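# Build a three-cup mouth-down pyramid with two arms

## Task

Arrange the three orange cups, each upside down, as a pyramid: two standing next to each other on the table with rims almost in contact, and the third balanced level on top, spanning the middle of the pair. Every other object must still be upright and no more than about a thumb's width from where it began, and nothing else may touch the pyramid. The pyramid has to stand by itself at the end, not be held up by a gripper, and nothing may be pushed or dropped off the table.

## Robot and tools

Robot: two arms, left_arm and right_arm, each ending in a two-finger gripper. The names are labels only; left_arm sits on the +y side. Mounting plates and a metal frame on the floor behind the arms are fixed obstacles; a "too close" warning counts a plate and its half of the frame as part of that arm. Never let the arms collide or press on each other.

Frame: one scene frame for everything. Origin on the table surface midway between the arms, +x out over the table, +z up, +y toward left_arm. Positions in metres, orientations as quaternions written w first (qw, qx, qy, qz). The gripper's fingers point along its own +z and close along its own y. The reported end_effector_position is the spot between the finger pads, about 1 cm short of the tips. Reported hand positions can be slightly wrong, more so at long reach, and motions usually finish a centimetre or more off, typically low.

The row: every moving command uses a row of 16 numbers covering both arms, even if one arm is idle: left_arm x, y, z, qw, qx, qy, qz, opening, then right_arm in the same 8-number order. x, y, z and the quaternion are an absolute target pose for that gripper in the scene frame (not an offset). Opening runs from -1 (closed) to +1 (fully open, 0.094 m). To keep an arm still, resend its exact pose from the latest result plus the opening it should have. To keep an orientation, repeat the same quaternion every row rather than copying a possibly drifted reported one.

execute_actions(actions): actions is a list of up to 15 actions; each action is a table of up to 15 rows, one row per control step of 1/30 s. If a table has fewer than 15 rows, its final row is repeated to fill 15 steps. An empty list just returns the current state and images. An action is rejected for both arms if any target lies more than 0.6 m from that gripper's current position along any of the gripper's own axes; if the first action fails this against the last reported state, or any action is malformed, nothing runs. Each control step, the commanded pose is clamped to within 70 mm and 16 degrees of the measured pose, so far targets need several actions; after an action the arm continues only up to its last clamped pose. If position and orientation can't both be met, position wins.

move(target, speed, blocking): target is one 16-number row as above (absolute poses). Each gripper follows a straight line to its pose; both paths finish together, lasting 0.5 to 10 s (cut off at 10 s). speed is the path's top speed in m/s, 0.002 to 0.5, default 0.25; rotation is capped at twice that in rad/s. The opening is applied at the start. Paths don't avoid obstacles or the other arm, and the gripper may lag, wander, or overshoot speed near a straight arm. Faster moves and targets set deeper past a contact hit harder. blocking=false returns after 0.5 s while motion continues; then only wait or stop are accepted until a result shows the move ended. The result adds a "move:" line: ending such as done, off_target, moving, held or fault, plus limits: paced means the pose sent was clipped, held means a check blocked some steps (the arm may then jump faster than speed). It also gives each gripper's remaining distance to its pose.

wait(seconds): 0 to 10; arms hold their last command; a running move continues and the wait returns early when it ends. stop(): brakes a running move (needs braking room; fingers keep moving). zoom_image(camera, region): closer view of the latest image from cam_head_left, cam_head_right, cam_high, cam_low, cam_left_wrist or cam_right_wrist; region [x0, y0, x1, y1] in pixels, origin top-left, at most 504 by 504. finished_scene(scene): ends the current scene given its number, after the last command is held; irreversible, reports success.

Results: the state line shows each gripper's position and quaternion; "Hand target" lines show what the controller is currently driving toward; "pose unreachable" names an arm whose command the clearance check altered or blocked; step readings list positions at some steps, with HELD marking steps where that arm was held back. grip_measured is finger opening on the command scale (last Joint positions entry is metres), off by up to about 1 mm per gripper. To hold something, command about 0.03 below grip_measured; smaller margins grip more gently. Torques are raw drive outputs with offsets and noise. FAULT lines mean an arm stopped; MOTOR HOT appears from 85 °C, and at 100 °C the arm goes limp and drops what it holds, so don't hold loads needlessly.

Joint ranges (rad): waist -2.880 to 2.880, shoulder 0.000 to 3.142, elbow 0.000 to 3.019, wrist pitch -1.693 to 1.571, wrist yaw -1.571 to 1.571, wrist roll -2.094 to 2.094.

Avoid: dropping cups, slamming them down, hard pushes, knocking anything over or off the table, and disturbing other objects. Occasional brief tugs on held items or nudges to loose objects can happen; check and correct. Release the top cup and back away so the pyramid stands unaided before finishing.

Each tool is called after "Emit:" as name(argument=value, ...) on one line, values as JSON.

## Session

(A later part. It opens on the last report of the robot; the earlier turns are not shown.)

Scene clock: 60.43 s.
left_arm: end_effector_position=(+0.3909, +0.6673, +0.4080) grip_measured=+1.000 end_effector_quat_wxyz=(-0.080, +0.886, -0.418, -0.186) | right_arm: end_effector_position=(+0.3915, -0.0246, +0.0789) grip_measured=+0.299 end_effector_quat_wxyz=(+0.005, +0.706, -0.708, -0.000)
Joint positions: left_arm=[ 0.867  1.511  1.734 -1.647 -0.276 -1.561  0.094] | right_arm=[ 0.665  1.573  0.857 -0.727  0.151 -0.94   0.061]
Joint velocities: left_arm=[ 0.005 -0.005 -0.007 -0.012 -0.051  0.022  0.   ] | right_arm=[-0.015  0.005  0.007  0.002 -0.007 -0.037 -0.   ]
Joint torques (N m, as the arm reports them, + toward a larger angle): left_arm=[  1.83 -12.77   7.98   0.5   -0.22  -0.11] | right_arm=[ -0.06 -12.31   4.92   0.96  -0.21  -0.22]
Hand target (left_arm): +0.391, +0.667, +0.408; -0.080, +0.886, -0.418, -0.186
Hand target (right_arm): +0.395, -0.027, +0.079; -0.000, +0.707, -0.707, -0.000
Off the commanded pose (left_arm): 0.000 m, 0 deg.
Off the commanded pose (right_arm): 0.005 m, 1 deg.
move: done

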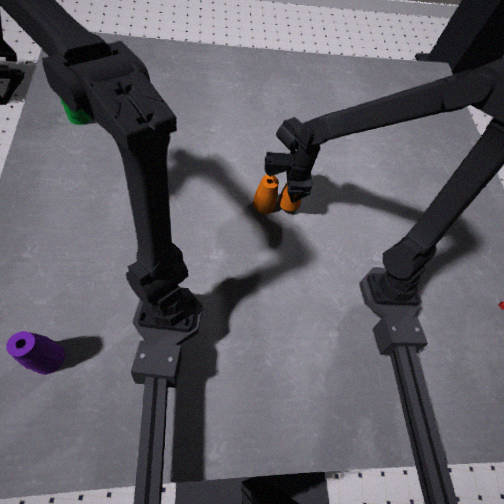

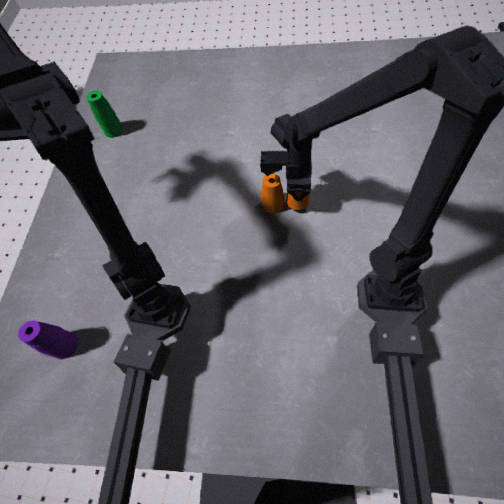

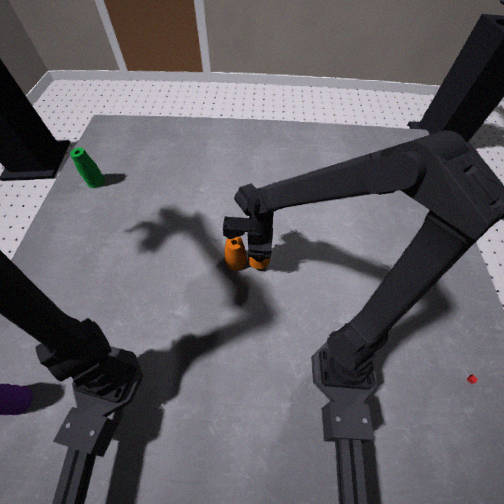

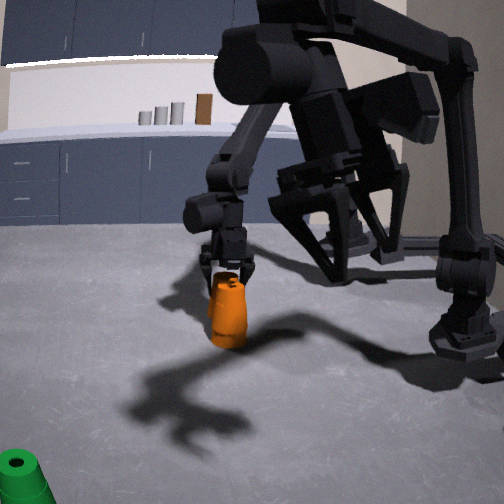

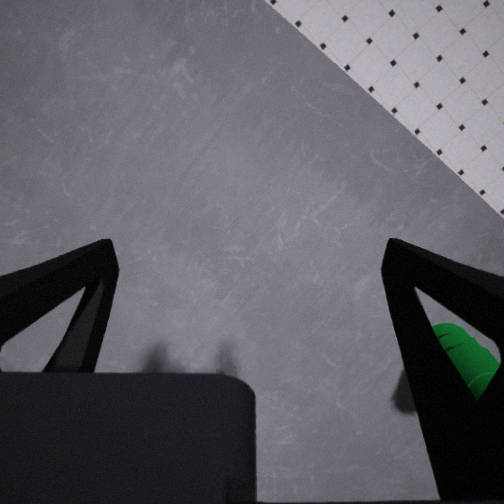

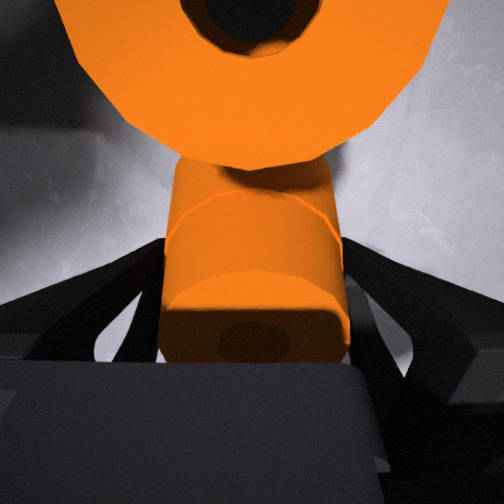

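Emit:
zoom_image(camera="cam_head_right", region=[240, 140, 330, 230])

Emit:
zoom_image(camera="cam_high", region=[205, 200, 295, 290])

Emit:
zoom_image(camera="cam_low", region=[160, 200, 320, 360])

Region (240, 140, 330, 230) of cam_head_right's 504x504 image, scaled by 5.600, with more detail than that image has.

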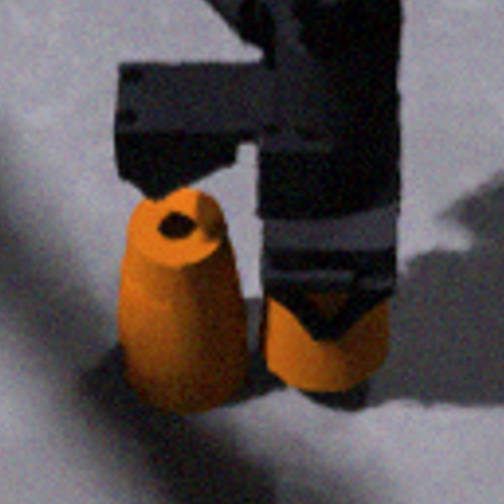

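Region (205, 200, 295, 290) of cam_high's 504x504 image, scaled by 5.600, with more detail than that image has.

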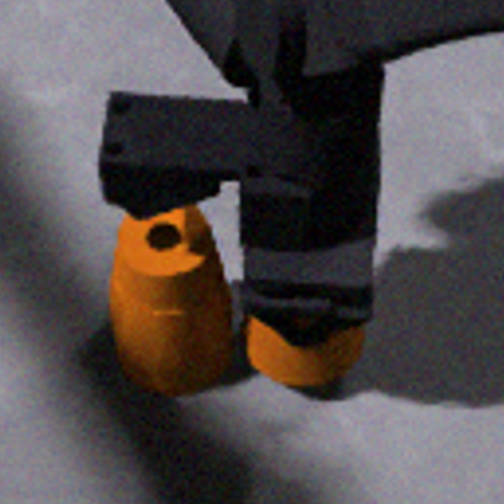

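Region (160, 200, 320, 360) of cam_low's 504x504 image, scaled by 3.150, with more detail than that image has.

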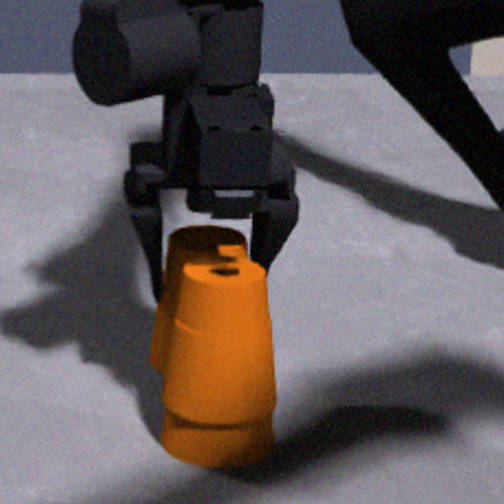

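Emit:
execute_actions(actions=[[[0.3909,0.6673,0.4080,-0.080,0.886,-0.418,-0.186,1.0,0.3962,-0.0266,0.0778,-0.0004,0.7071,-0.7071,0.0,0.265],
[0.3909,0.6673,0.4080,-0.080,0.886,-0.418,-0.186,1.0,0.3965,-0.0261,0.0762,-0.0008,0.7070,-0.7072,0.0001,0.265],
[0.3909,0.6673,0.4080,-0.080,0.886,-0.418,-0.186,1.0,0.3968,-0.0256,0.0745,-0.0012,0.7070,-0.7072,0.0002,0.265],
[0.3909,0.6673,0.4080,-0.080,0.886,-0.418,-0.186,1.0,0.3970,-0.0251,0.0728,-0.0017,0.7069,-0.7073,0.0003,0.265],
[0.3909,0.6673,0.4080,-0.080,0.886,-0.418,-0.186,1.0,0.3973,-0.0246,0.0712,-0.0021,0.7069,-0.7073,0.0003,0.265],
[0.3909,0.6673,0.4080,-0.080,0.886,-0.418,-0.186,1.0,0.3976,-0.0241,0.0696,-0.0025,0.7068,-0.7074,0.0004,0.265],
[0.3909,0.6673,0.4080,-0.080,0.886,-0.418,-0.186,1.0,0.3978,-0.0236,0.0681,-0.0029,0.7068,-0.7074,0.0005,0.265],
[0.3909,0.6673,0.4080,-0.080,0.886,-0.418,-0.186,1.0,0.3980,-0.0232,0.0667,-0.0033,0.7068,-0.7074,0.0005,0.265],
[0.3909,0.6673,0.4080,-0.080,0.886,-0.418,-0.186,1.0,0.3982,-0.0228,0.0654,-0.0036,0.7067,-0.7075,0.0006,0.265],
[0.3909,0.6673,0.4080,-0.080,0.886,-0.418,-0.186,1.0,0.3984,-0.0224,0.0642,-0.0039,0.7067,-0.7075,0.0006,0.265],
[0.3909,0.6673,0.4080,-0.080,0.886,-0.418,-0.186,1.0,0.3986,-0.0221,0.0632,-0.0042,0.7067,-0.7075,0.0007,0.265],
[0.3909,0.6673,0.4080,-0.080,0.886,-0.418,-0.186,1.0,0.3988,-0.0218,0.0623,-0.0044,0.7066,-0.7076,0.0007,0.265],
[0.3909,0.6673,0.4080,-0.080,0.886,-0.418,-0.186,1.0,0.3989,-0.0216,0.0615,-0.0046,0.7066,-0.7076,0.0008,0.265],
[0.3909,0.6673,0.4080,-0.080,0.886,-0.418,-0.186,1.0,0.3990,-0.0214,0.0608,-0.0048,0.7066,-0.7076,0.0008,0.265],
[0.3909,0.6673,0.4080,-0.080,0.886,-0.418,-0.186,1.0,0.3991,-0.0212,0.0603,-0.0049,0.7066,-0.7076,0.0008,0.265]]])

Scene clock: 63.83 s.
left_arm: end_effector_position=(+0.3909, +0.6673, +0.4080) grip_measured=+1.000 end_effector_quat_wxyz=(-0.080, +0.886, -0.418, -0.186) | right_arm: end_effector_position=(+0.3958, -0.0189, +0.0650) grip_measured=+0.299 end_effector_quat_wxyz=(-0.003, +0.706, -0.708, +0.001)
Joint positions: left_arm=[ 0.867  1.511  1.734 -1.647 -0.276 -1.561  0.094] | right_arm=[ 0.665  1.611  0.857 -0.672  0.151 -0.941  0.061]
Joint velocities: left_arm=[ 0.005 -0.005  0.007 -0.012 -0.007  0.051  0.   ] | right_arm=[-0.005  0.093 -0.012  0.056 -0.007 -0.081  0.   ]
Joint torques (N m, as the arm reports them, + toward a larger angle): left_arm=[  2.14 -13.96   7.92   0.46  -0.26  -0.12] | right_arm=[  0.09 -12.02   4.89   1.01  -0.19  -0.25]
Hand target (left_arm): +0.391, +0.667, +0.408; -0.080, +0.886, -0.418, -0.186
Hand target (right_arm): +0.399, -0.021, +0.060; -0.005, +0.707, -0.708, +0.001
Off the commanded pose (left_arm): 0.000 m, 0 deg.
Off the commanded pose (right_arm): 0.006 m, 0 deg.
Step readings (end_effector_position):
0: left_arm (+0.3909, +0.6673, +0.4080) | right_arm (+0.3915, -0.0246, +0.0789)
1: left_arm (+0.3909, +0.6673, +0.4080) | right_arm (+0.3916, -0.0246, +0.0789)
2: left_arm (+0.3909, +0.6673, +0.4080) | right_arm (+0.3919, -0.0244, +0.0789)
4: left_arm (+0.3909, +0.6673, +0.4080) | right_arm (+0.3932, -0.0233, +0.0787)
8: left_arm (+0.3909, +0.6673, +0.4080) | right_arm (+0.3960, -0.0208, +0.0760)
15: end_effector_position above

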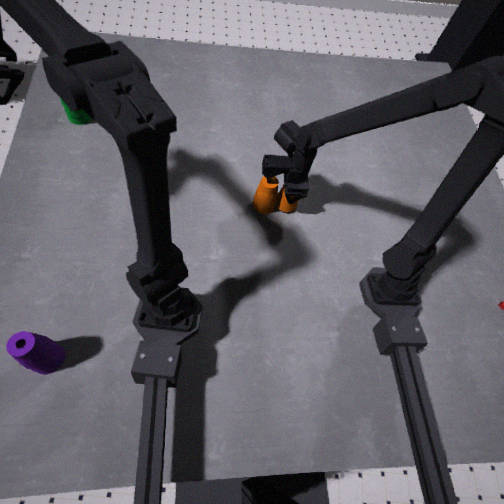

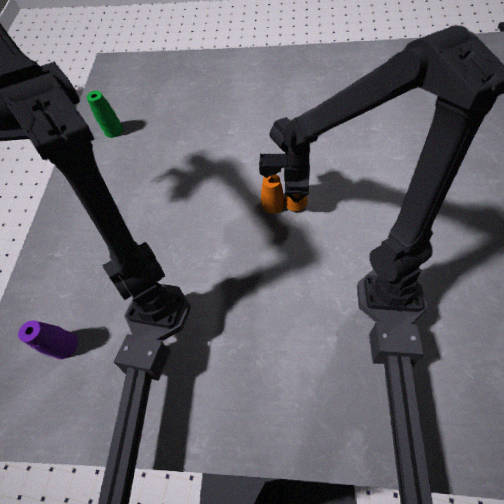

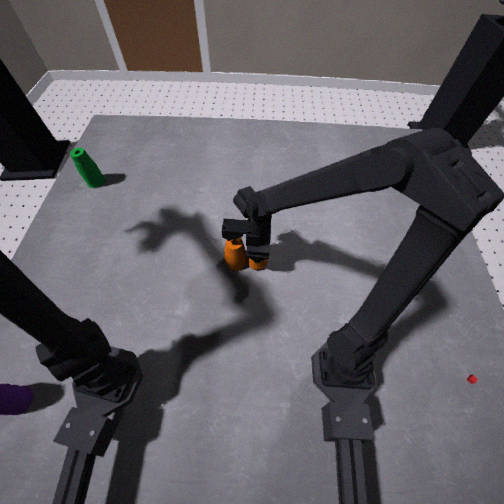

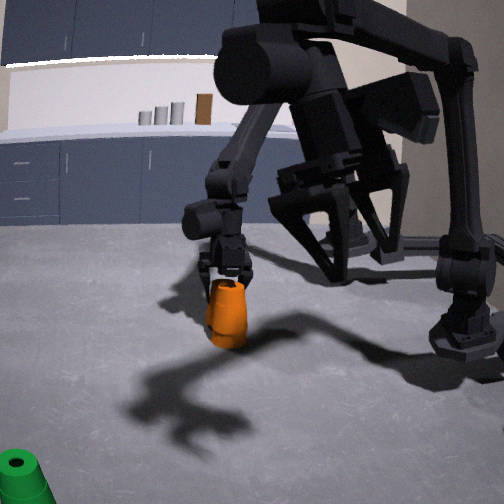

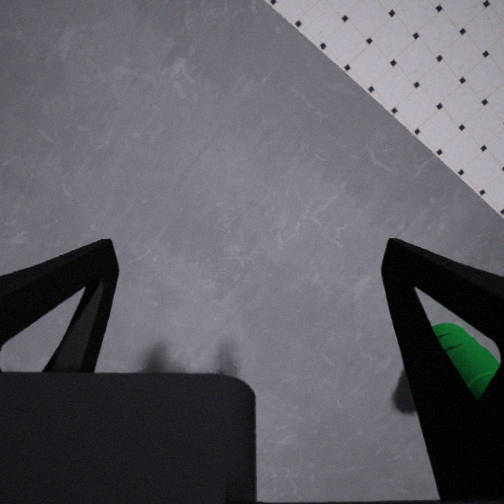

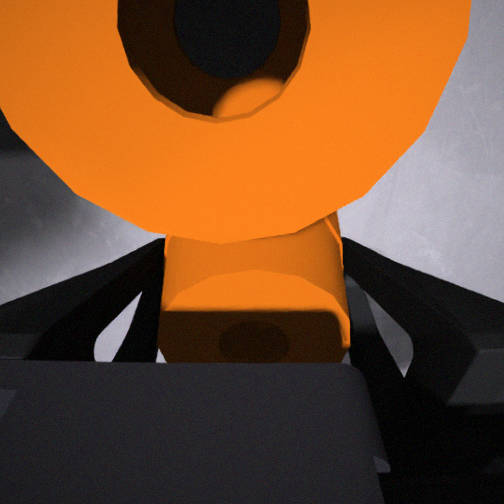

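Emit:
execute_actions(actions=[])

Emit:
zoom_image(camera="cam_head_right", region=[240, 140, 330, 230])

Emit:
zoom_image(camera="cam_high", region=[205, 200, 295, 290])

Scene clock: 64.17 s.
left_arm: end_effector_position=(+0.3909, +0.6673, +0.4080) grip_measured=+1.000 end_effector_quat_wxyz=(-0.080, +0.886, -0.418, -0.186) | right_arm: end_effector_position=(+0.3957, -0.0186, +0.0629) grip_measured=+0.299 end_effector_quat_wxyz=(-0.003, +0.706, -0.708, +0.001)
Joint positions: left_arm=[ 0.867  1.511  1.734 -1.647 -0.276 -1.561  0.094] | right_arm=[ 0.665  1.617  0.857 -0.667  0.151 -0.941  0.061]
Joint velocities: left_arm=[-0.015 -0.005 -0.022  0.002 -0.022 -0.081  0.   ] | right_arm=[ 0.005 -0.024  0.002 -0.007 -0.037  0.022  0.001]
Joint torques (N m, as the arm reports them, + toward a larger angle): left_arm=[  2.14 -14.22   7.85   0.5   -0.23  -0.13] | right_arm=[ -0.15 -12.03   4.8    0.94  -0.19  -0.25]
Hand target (left_arm): +0.391, +0.667, +0.408; -0.080, +0.886, -0.418, -0.186
Hand target (right_arm): +0.399, -0.021, +0.060; -0.005, +0.707, -0.708, +0.001
Off the commanded pose (left_arm): 0.000 m, 0 deg.
Off the commanded pose (right_arm): 0.005 m, 0 deg.

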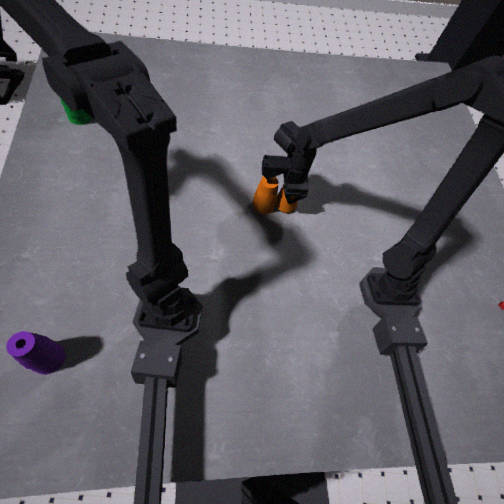

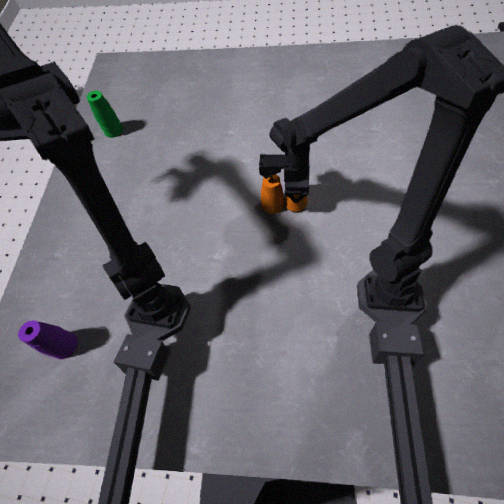

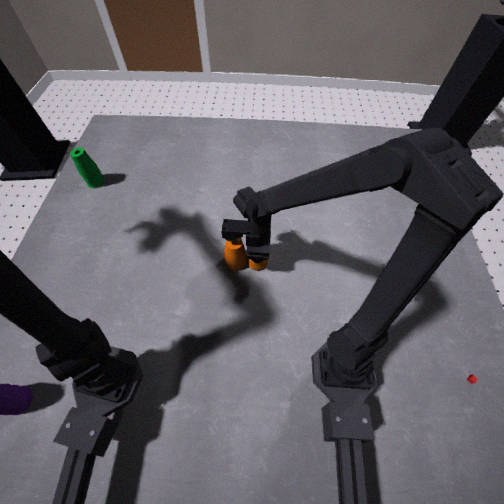

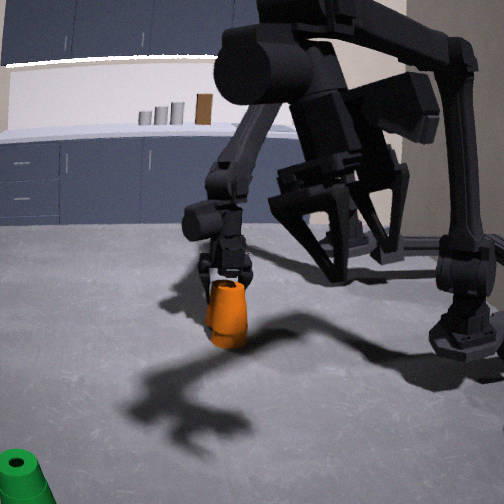

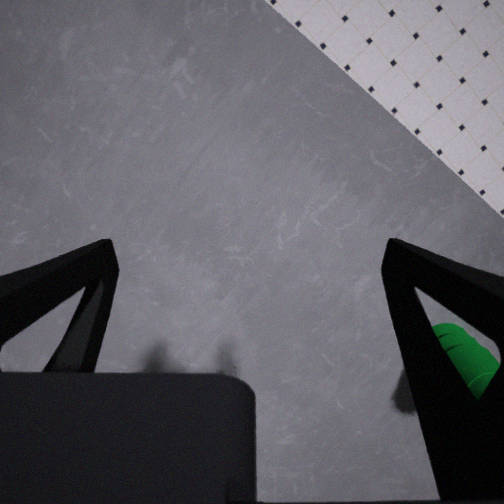

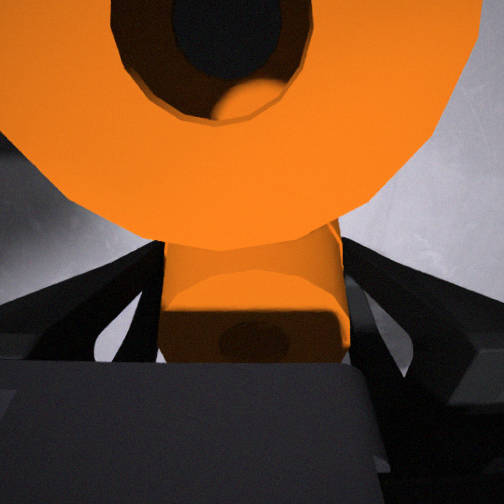

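Region (240, 140, 330, 230) of cam_head_right's 504x504 image, scaled by 5.600, with more detail than that image has.

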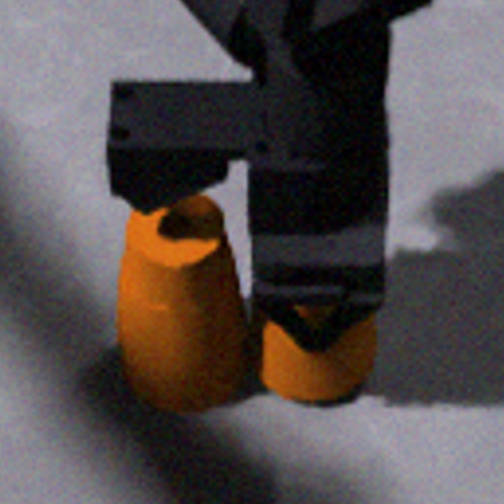

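Region (205, 200, 295, 290) of cam_high's 504x504 image, scaled by 5.600, with more detail than that image has.

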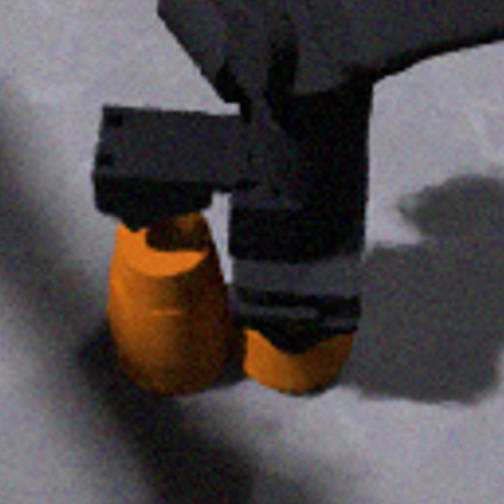

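Emit:
execute_actions(actions=[[[0.3909,0.6673,0.4080,-0.080,0.886,-0.418,-0.186,1.0,0.3990,-0.0213,0.0596,-0.0049,0.7066,-0.7076,0.0008,0.265],
[0.3909,0.6673,0.4080,-0.080,0.886,-0.418,-0.186,1.0,0.3989,-0.0215,0.0589,-0.0048,0.7066,-0.7076,0.0008,0.265],
[0.3909,0.6673,0.4080,-0.080,0.886,-0.418,-0.186,1.0,0.3988,-0.0217,0.0582,-0.0046,0.7066,-0.7076,0.0008,0.265],
[0.3909,0.6673,0.4080,-0.080,0.886,-0.418,-0.186,1.0,0.3987,-0.0218,0.0576,-0.0044,0.7066,-0.7076,0.0008,0.265],
[0.3909,0.6673,0.4080,-0.080,0.886,-0.418,-0.186,1.0,0.3986,-0.0220,0.0570,-0.0042,0.7066,-0.7076,0.0008,0.265],
[0.3909,0.6673,0.4080,-0.080,0.886,-0.418,-0.186,1.0,0.3985,-0.0221,0.0564,-0.0040,0.7066,-0.7076,0.0008,0.265],
[0.3909,0.6673,0.4080,-0.080,0.886,-0.418,-0.186,1.0,0.3984,-0.0222,0.0559,-0.0038,0.7066,-0.7076,0.0008,0.265],
[0.3909,0.6673,0.4080,-0.080,0.886,-0.418,-0.186,1.0,0.3983,-0.0223,0.0554,-0.0036,0.7066,-0.7076,0.0008,0.265],
[0.3909,0.6673,0.4080,-0.080,0.886,-0.418,-0.186,1.0,0.3982,-0.0224,0.0550,-0.0035,0.7066,-0.7076,0.0008,0.265]]])

Emit:
zoom_image(camera="cam_head_right", region=[240, 140, 330, 230])

Scene clock: 66.33 s.
left_arm: end_effector_position=(+0.3909, +0.6673, +0.4080) grip_measured=+1.000 end_effector_quat_wxyz=(-0.080, +0.886, -0.418, -0.186) | right_arm: end_effector_position=(+0.3975, -0.0180, +0.0602) grip_measured=+0.299 end_effector_quat_wxyz=(-0.006, +0.706, -0.709, +0.001)
Joint positions: left_arm=[ 0.867  1.511  1.734 -1.647 -0.276 -1.561  0.094] | right_arm=[ 0.663  1.623  0.857 -0.654  0.151 -0.943  0.061]
Joint velocities: left_arm=[ 0.005 -0.005 -0.002  0.002  0.051 -0.007  0.   ] | right_arm=[ 0.005 -0.005 -0.012 -0.017  0.007 -0.007  0.   ]
Joint torques (N m, as the arm reports them, + toward a larger angle): left_arm=[  2.13 -13.87   7.77   0.52  -0.2   -0.09] | right_arm=[  0.11 -11.73   4.51   1.    -0.2   -0.24]
Hand target (left_arm): +0.391, +0.667, +0.408; -0.080, +0.886, -0.418, -0.186
Hand target (right_arm): +0.398, -0.022, +0.055; -0.003, +0.706, -0.708, +0.001
Off the commanded pose (left_arm): 0.000 m, 0 deg.
Off the commanded pose (right_arm): 0.007 m, 0 deg.
Step readings (end_effector_position):
0: left_arm (+0.3909, +0.6673, +0.4080) | right_arm (+0.3957, -0.0186, +0.0629)
1: left_arm (+0.3909, +0.6673, +0.4080) | right_arm (+0.3958, -0.0186, +0.0629)
2: left_arm (+0.3909, +0.6673, +0.4080) | right_arm (+0.3959, -0.0184, +0.0629)
4: left_arm (+0.3909, +0.6673, +0.4080) | right_arm (+0.3964, -0.0182, +0.0628)
8: left_arm (+0.3909, +0.6673, +0.4080) | right_arm (+0.3975, -0.0178, +0.0624)
15: end_effector_position above

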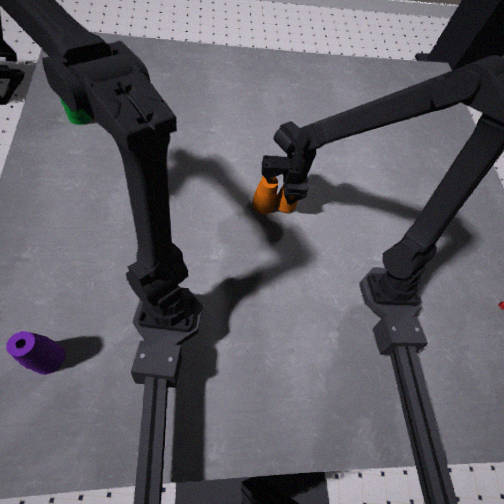

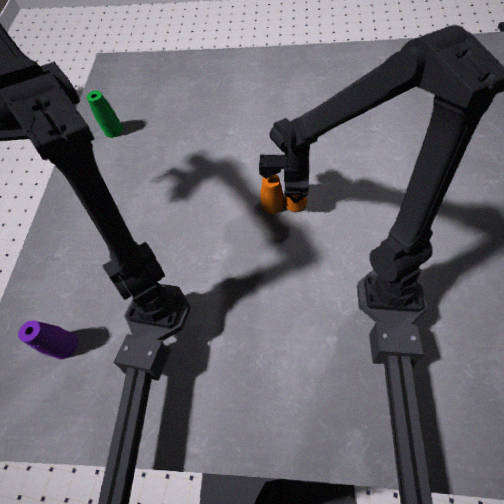

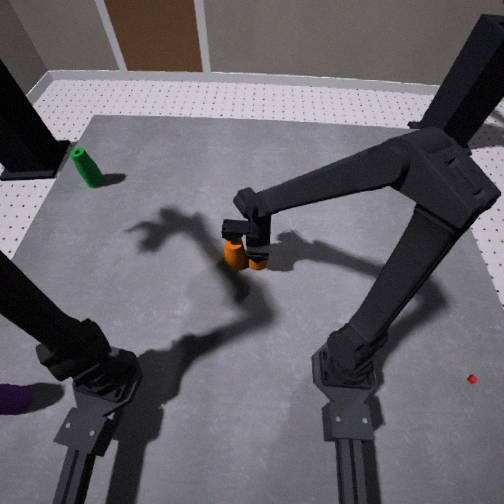

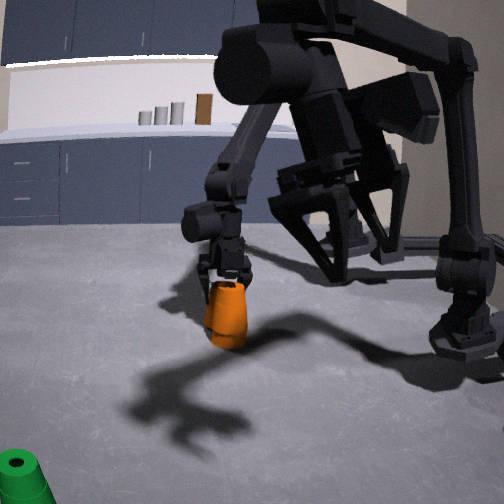

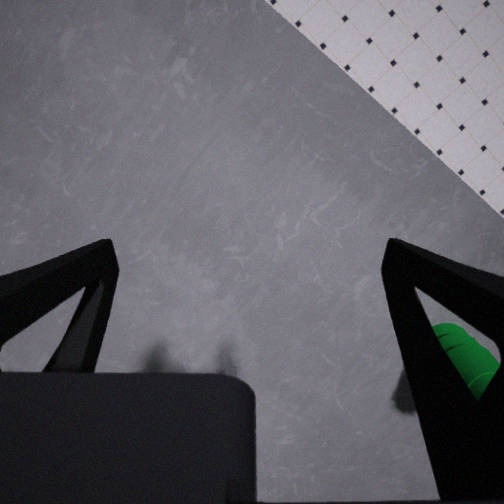

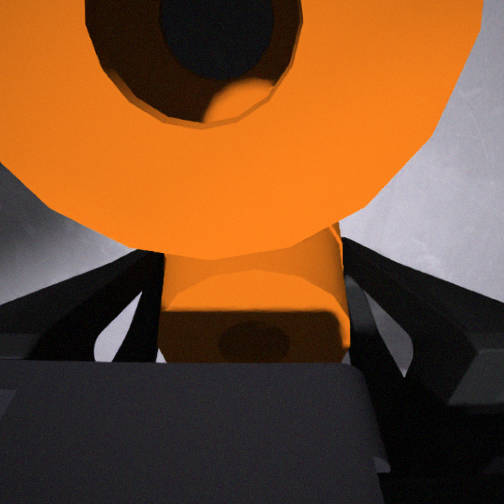

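Region (240, 140, 330, 230) of cam_head_right's 504x504 image, scaled by 5.600, with more detail than that image has.

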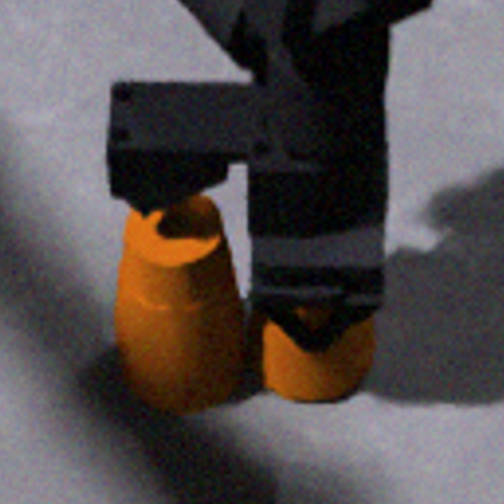

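Emit:
execute_actions(actions=[[[0.3909,0.6673,0.4080,-0.080,0.886,-0.418,-0.186,1.0,0.3978,-0.0195,0.0585,-0.005,0.706,-0.708,0.001,0.32],
[0.3909,0.6673,0.4080,-0.080,0.886,-0.418,-0.186,1.0,0.3975,-0.0180,0.0602,-0.006,0.706,-0.709,0.001,0.40],
[0.3909,0.6673,0.4080,-0.080,0.886,-0.418,-0.186,1.0,0.4019,-0.0140,0.0646,-0.0116,0.7055,-0.7093,0.0018,0.50],
[0.3909,0.6673,0.4080,-0.080,0.886,-0.418,-0.186,1.0,0.4064,-0.0101,0.0691,-0.0172,0.7050,-0.7097,0.0026,0.62],
[0.3909,0.6673,0.4080,-0.080,0.886,-0.418,-0.186,1.0,0.4108,-0.0061,0.0735,-0.0228,0.7045,-0.7100,0.0034,0.75],
[0.3909,0.6673,0.4080,-0.080,0.886,-0.418,-0.186,1.0,0.4153,-0.0022,0.0780,-0.0284,0.7040,-0.7104,0.0042,0.88],
[0.3909,0.6673,0.4080,-0.080,0.886,-0.418,-0.186,1.0,0.4197,0.0018,0.0824,-0.0340,0.7035,-0.7107,0.005,1.0],
[0.3909,0.6673,0.4080,-0.080,0.886,-0.418,-0.186,1.0,0.4195,0.0021,0.0857,-0.0337,0.7035,-0.7107,0.005,1.0],
[0.3909,0.6673,0.4080,-0.080,0.886,-0.418,-0.186,1.0,0.4193,0.0024,0.0891,-0.0334,0.7035,-0.7107,0.005,1.0],
[0.3909,0.6673,0.4080,-0.080,0.886,-0.418,-0.186,1.0,0.4191,0.0026,0.0924,-0.0331,0.7036,-0.7106,0.005,1.0],
[0.3909,0.6673,0.4080,-0.080,0.886,-0.418,-0.186,1.0,0.4189,0.0029,0.0957,-0.0328,0.7036,-0.7106,0.005,1.0],
[0.3909,0.6673,0.4080,-0.080,0.886,-0.418,-0.186,1.0,0.4186,0.0032,0.0990,-0.0325,0.7036,-0.7106,0.005,1.0],
[0.3909,0.6673,0.4080,-0.080,0.886,-0.418,-0.186,1.0,0.4184,0.0035,0.1024,-0.0322,0.7037,-0.7105,0.005,1.0],
[0.3909,0.6673,0.4080,-0.080,0.886,-0.418,-0.186,1.0,0.4182,0.0037,0.1057,-0.0320,0.7037,-0.7105,0.005,1.0],
[0.3909,0.6673,0.4080,-0.080,0.886,-0.418,-0.186,1.0,0.4180,0.0040,0.1090,-0.0317,0.7037,-0.7105,0.005,1.0]]])

Scene clock: 71.03 s.
left_arm: end_effector_position=(+0.3909, +0.6673, +0.4080) grip_measured=+1.000 end_effector_quat_wxyz=(-0.080, +0.886, -0.418, -0.186) | right_arm: end_effector_position=(+0.3979, -0.0150, +0.0777) grip_measured=+1.000 end_effector_quat_wxyz=(+0.000, +0.708, -0.706, +0.000)
Joint positions: left_arm=[ 0.867  1.511  1.734 -1.647 -0.276 -1.561  0.094] | right_arm=[ 0.674  1.594  0.881 -0.722  0.152 -0.936  0.094]
Joint velocities: left_arm=[-0.005 -0.005 -0.007 -0.017 -0.037  0.037  0.   ] | right_arm=[ 0.073 -0.249  0.081 -0.31  -0.007  0.022  0.   ]
Joint torques (N m, as the arm reports them, + toward a larger angle): left_arm=[  1.92 -13.64   7.93   0.44  -0.25  -0.06] | right_arm=[  1.29 -14.25   8.86   0.24   0.01   0.09]
Hand target (left_arm): +0.391, +0.667, +0.408; -0.080, +0.886, -0.418, -0.186
Hand target (right_arm): +0.417, +0.003, +0.108; -0.032, +0.703, -0.710, +0.005
Off the commanded pose (left_arm): 0.000 m, 0 deg.
Off the commanded pose (right_arm): 0.042 m, 4 deg.
Step readings (end_effector_position):
0: left_arm (+0.3909, +0.6673, +0.4080) | right_arm (+0.3975, -0.0180, +0.0602)
1: left_arm (+0.3909, +0.6673, +0.4080) | right_arm (+0.3975, -0.0180, +0.0602)
2: left_arm (+0.3909, +0.6673, +0.4080) | right_arm (+0.3975, -0.0180, +0.0602)
4: left_arm (+0.3909, +0.6673, +0.4080) | right_arm (+0.3975, -0.0180, +0.0602)
8: left_arm (+0.3909, +0.6673, +0.4080) | right_arm (+0.3968, -0.0184, +0.0608)
15: end_effector_position above

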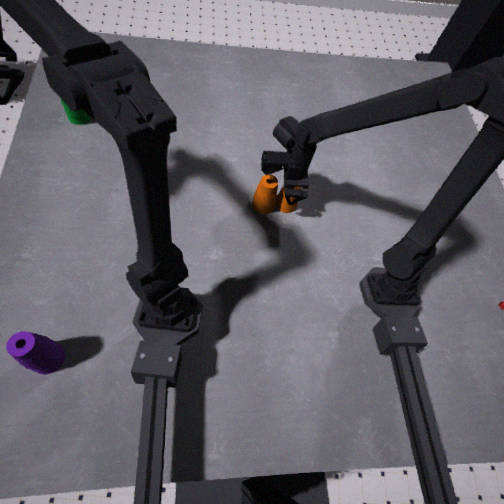

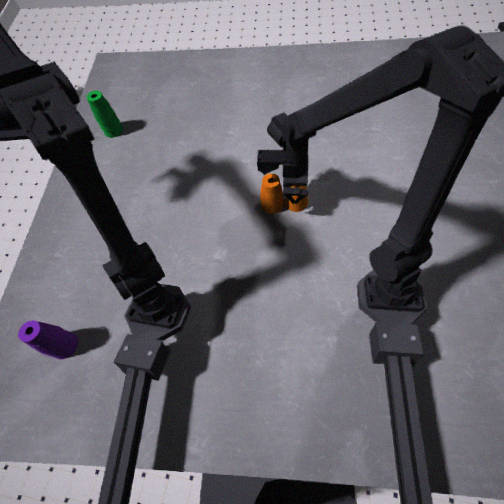

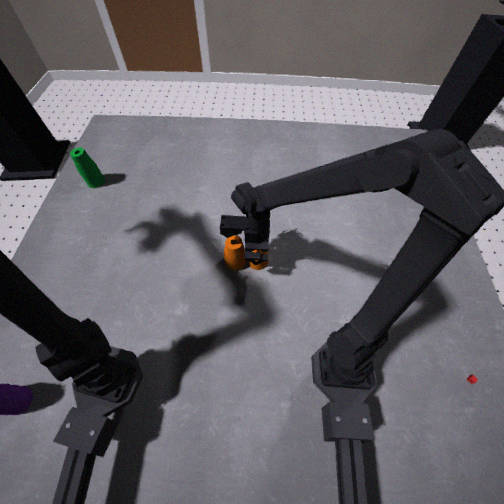

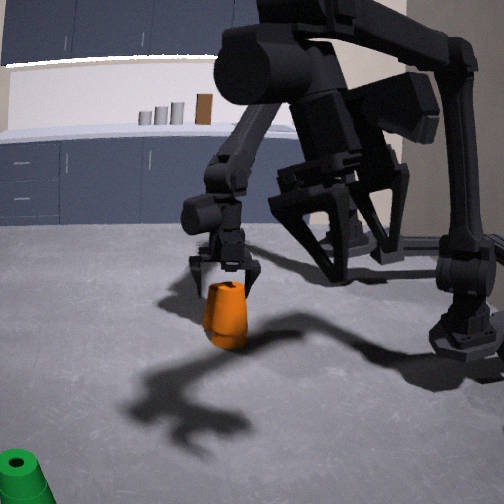

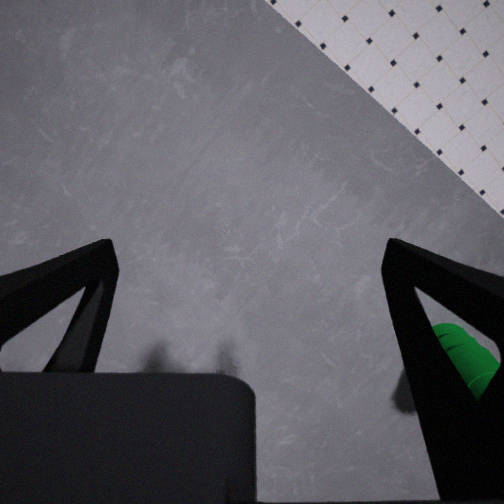

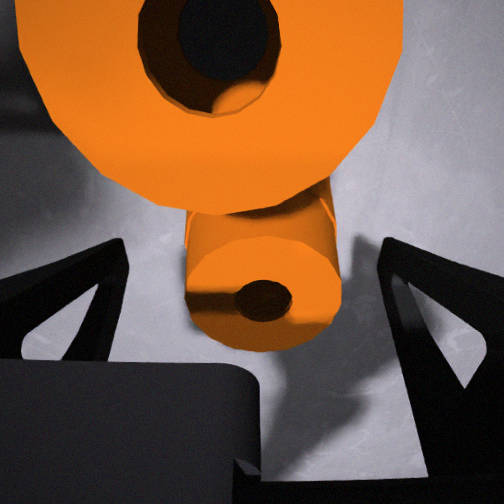

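Emit:
execute_actions(actions=[])

Scene clock: 72.73 s.
left_arm: end_effector_position=(+0.3909, +0.6673, +0.4080) grip_measured=+1.000 end_effector_quat_wxyz=(-0.080, +0.886, -0.418, -0.186) | right_arm: end_effector_position=(+0.4021, -0.0105, +0.0923) grip_measured=+1.000 end_effector_quat_wxyz=(-0.011, +0.707, -0.707, +0.001)
Joint positions: left_arm=[ 0.867  1.511  1.734 -1.647 -0.276 -1.561  0.094] | right_arm=[ 0.682  1.564  0.893 -0.742  0.153 -0.929  0.094]
Joint velocities: left_arm=[ 0.005 -0.005  0.002 -0.007 -0.022 -0.022  0.   ] | right_arm=[-0.005 -0.005  0.007 -0.012  0.007  0.022  0.   ]
Joint torques (N m, as the arm reports them, + toward a larger angle): left_arm=[  1.85 -13.7    7.83   0.5   -0.24  -0.08] | right_arm=[  1.32 -13.05   8.71   0.2   -0.01   0.09]
Hand target (left_arm): +0.391, +0.667, +0.408; -0.080, +0.886, -0.418, -0.186
Hand target (right_arm): +0.417, +0.003, +0.108; -0.032, +0.703, -0.710, +0.005
Off the commanded pose (left_arm): 0.000 m, 0 deg.
Off the commanded pose (right_arm): 0.027 m, 2 deg.

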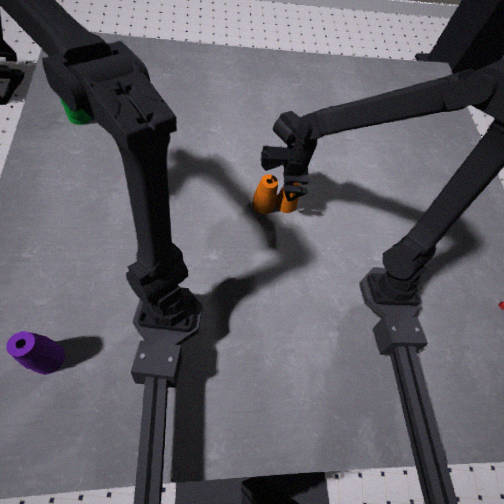

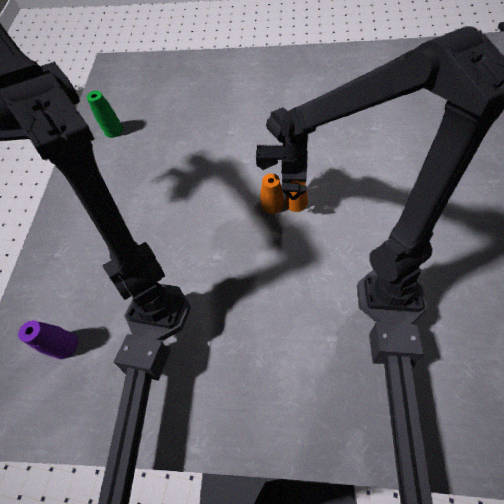

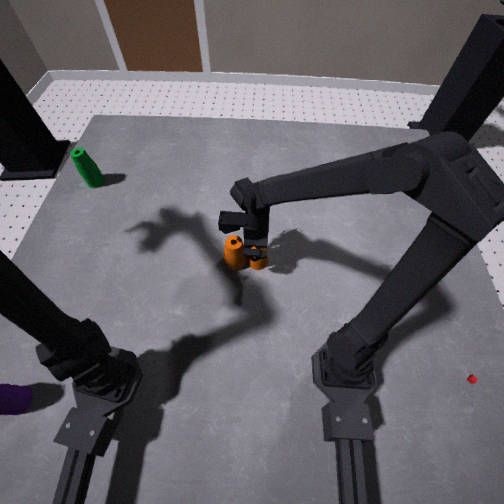

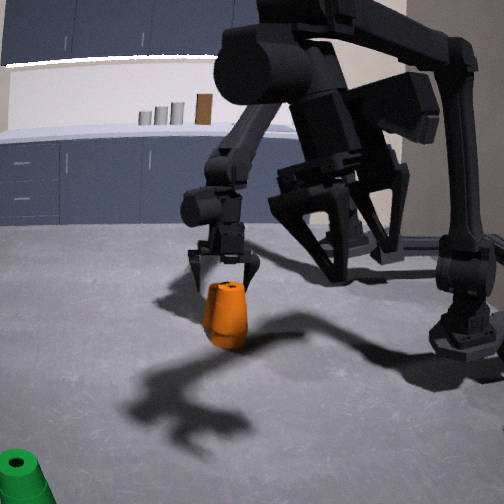

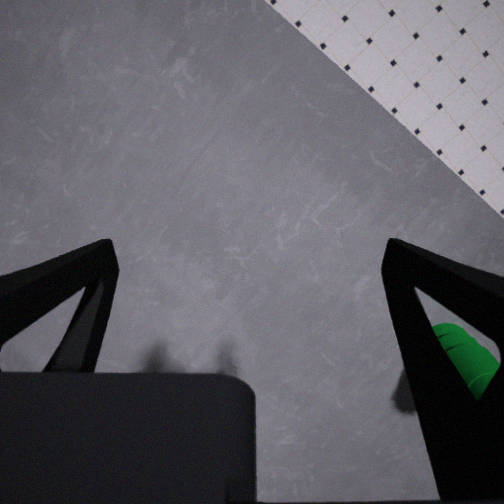

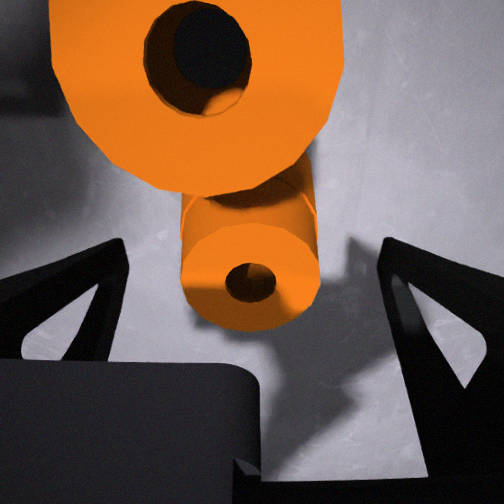

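Emit:
zoom_image(camera="cam_head_right", region=[240, 140, 330, 230])

Emit:
zoom_image(camera="cam_high", region=[205, 200, 295, 290])

Region (240, 140, 330, 230) of cam_head_right's 504x504 image, scaled by 5.600, with more detail than that image has.

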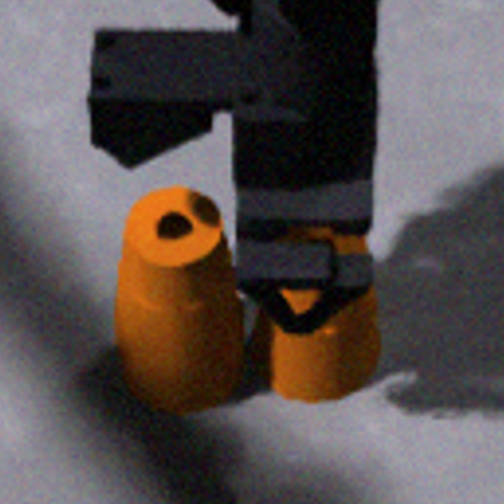

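Region (205, 200, 295, 290) of cam_high's 504x504 image, scaled by 5.600, with more detail than that image has.

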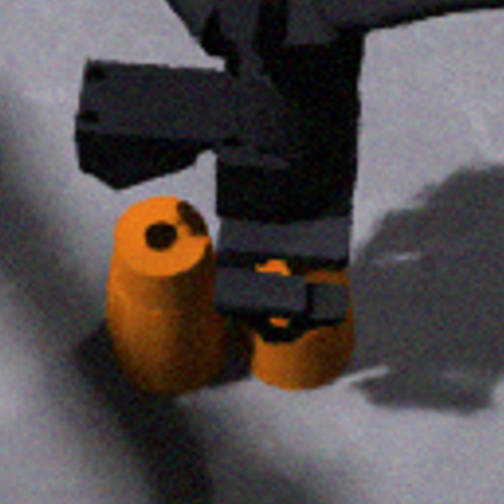

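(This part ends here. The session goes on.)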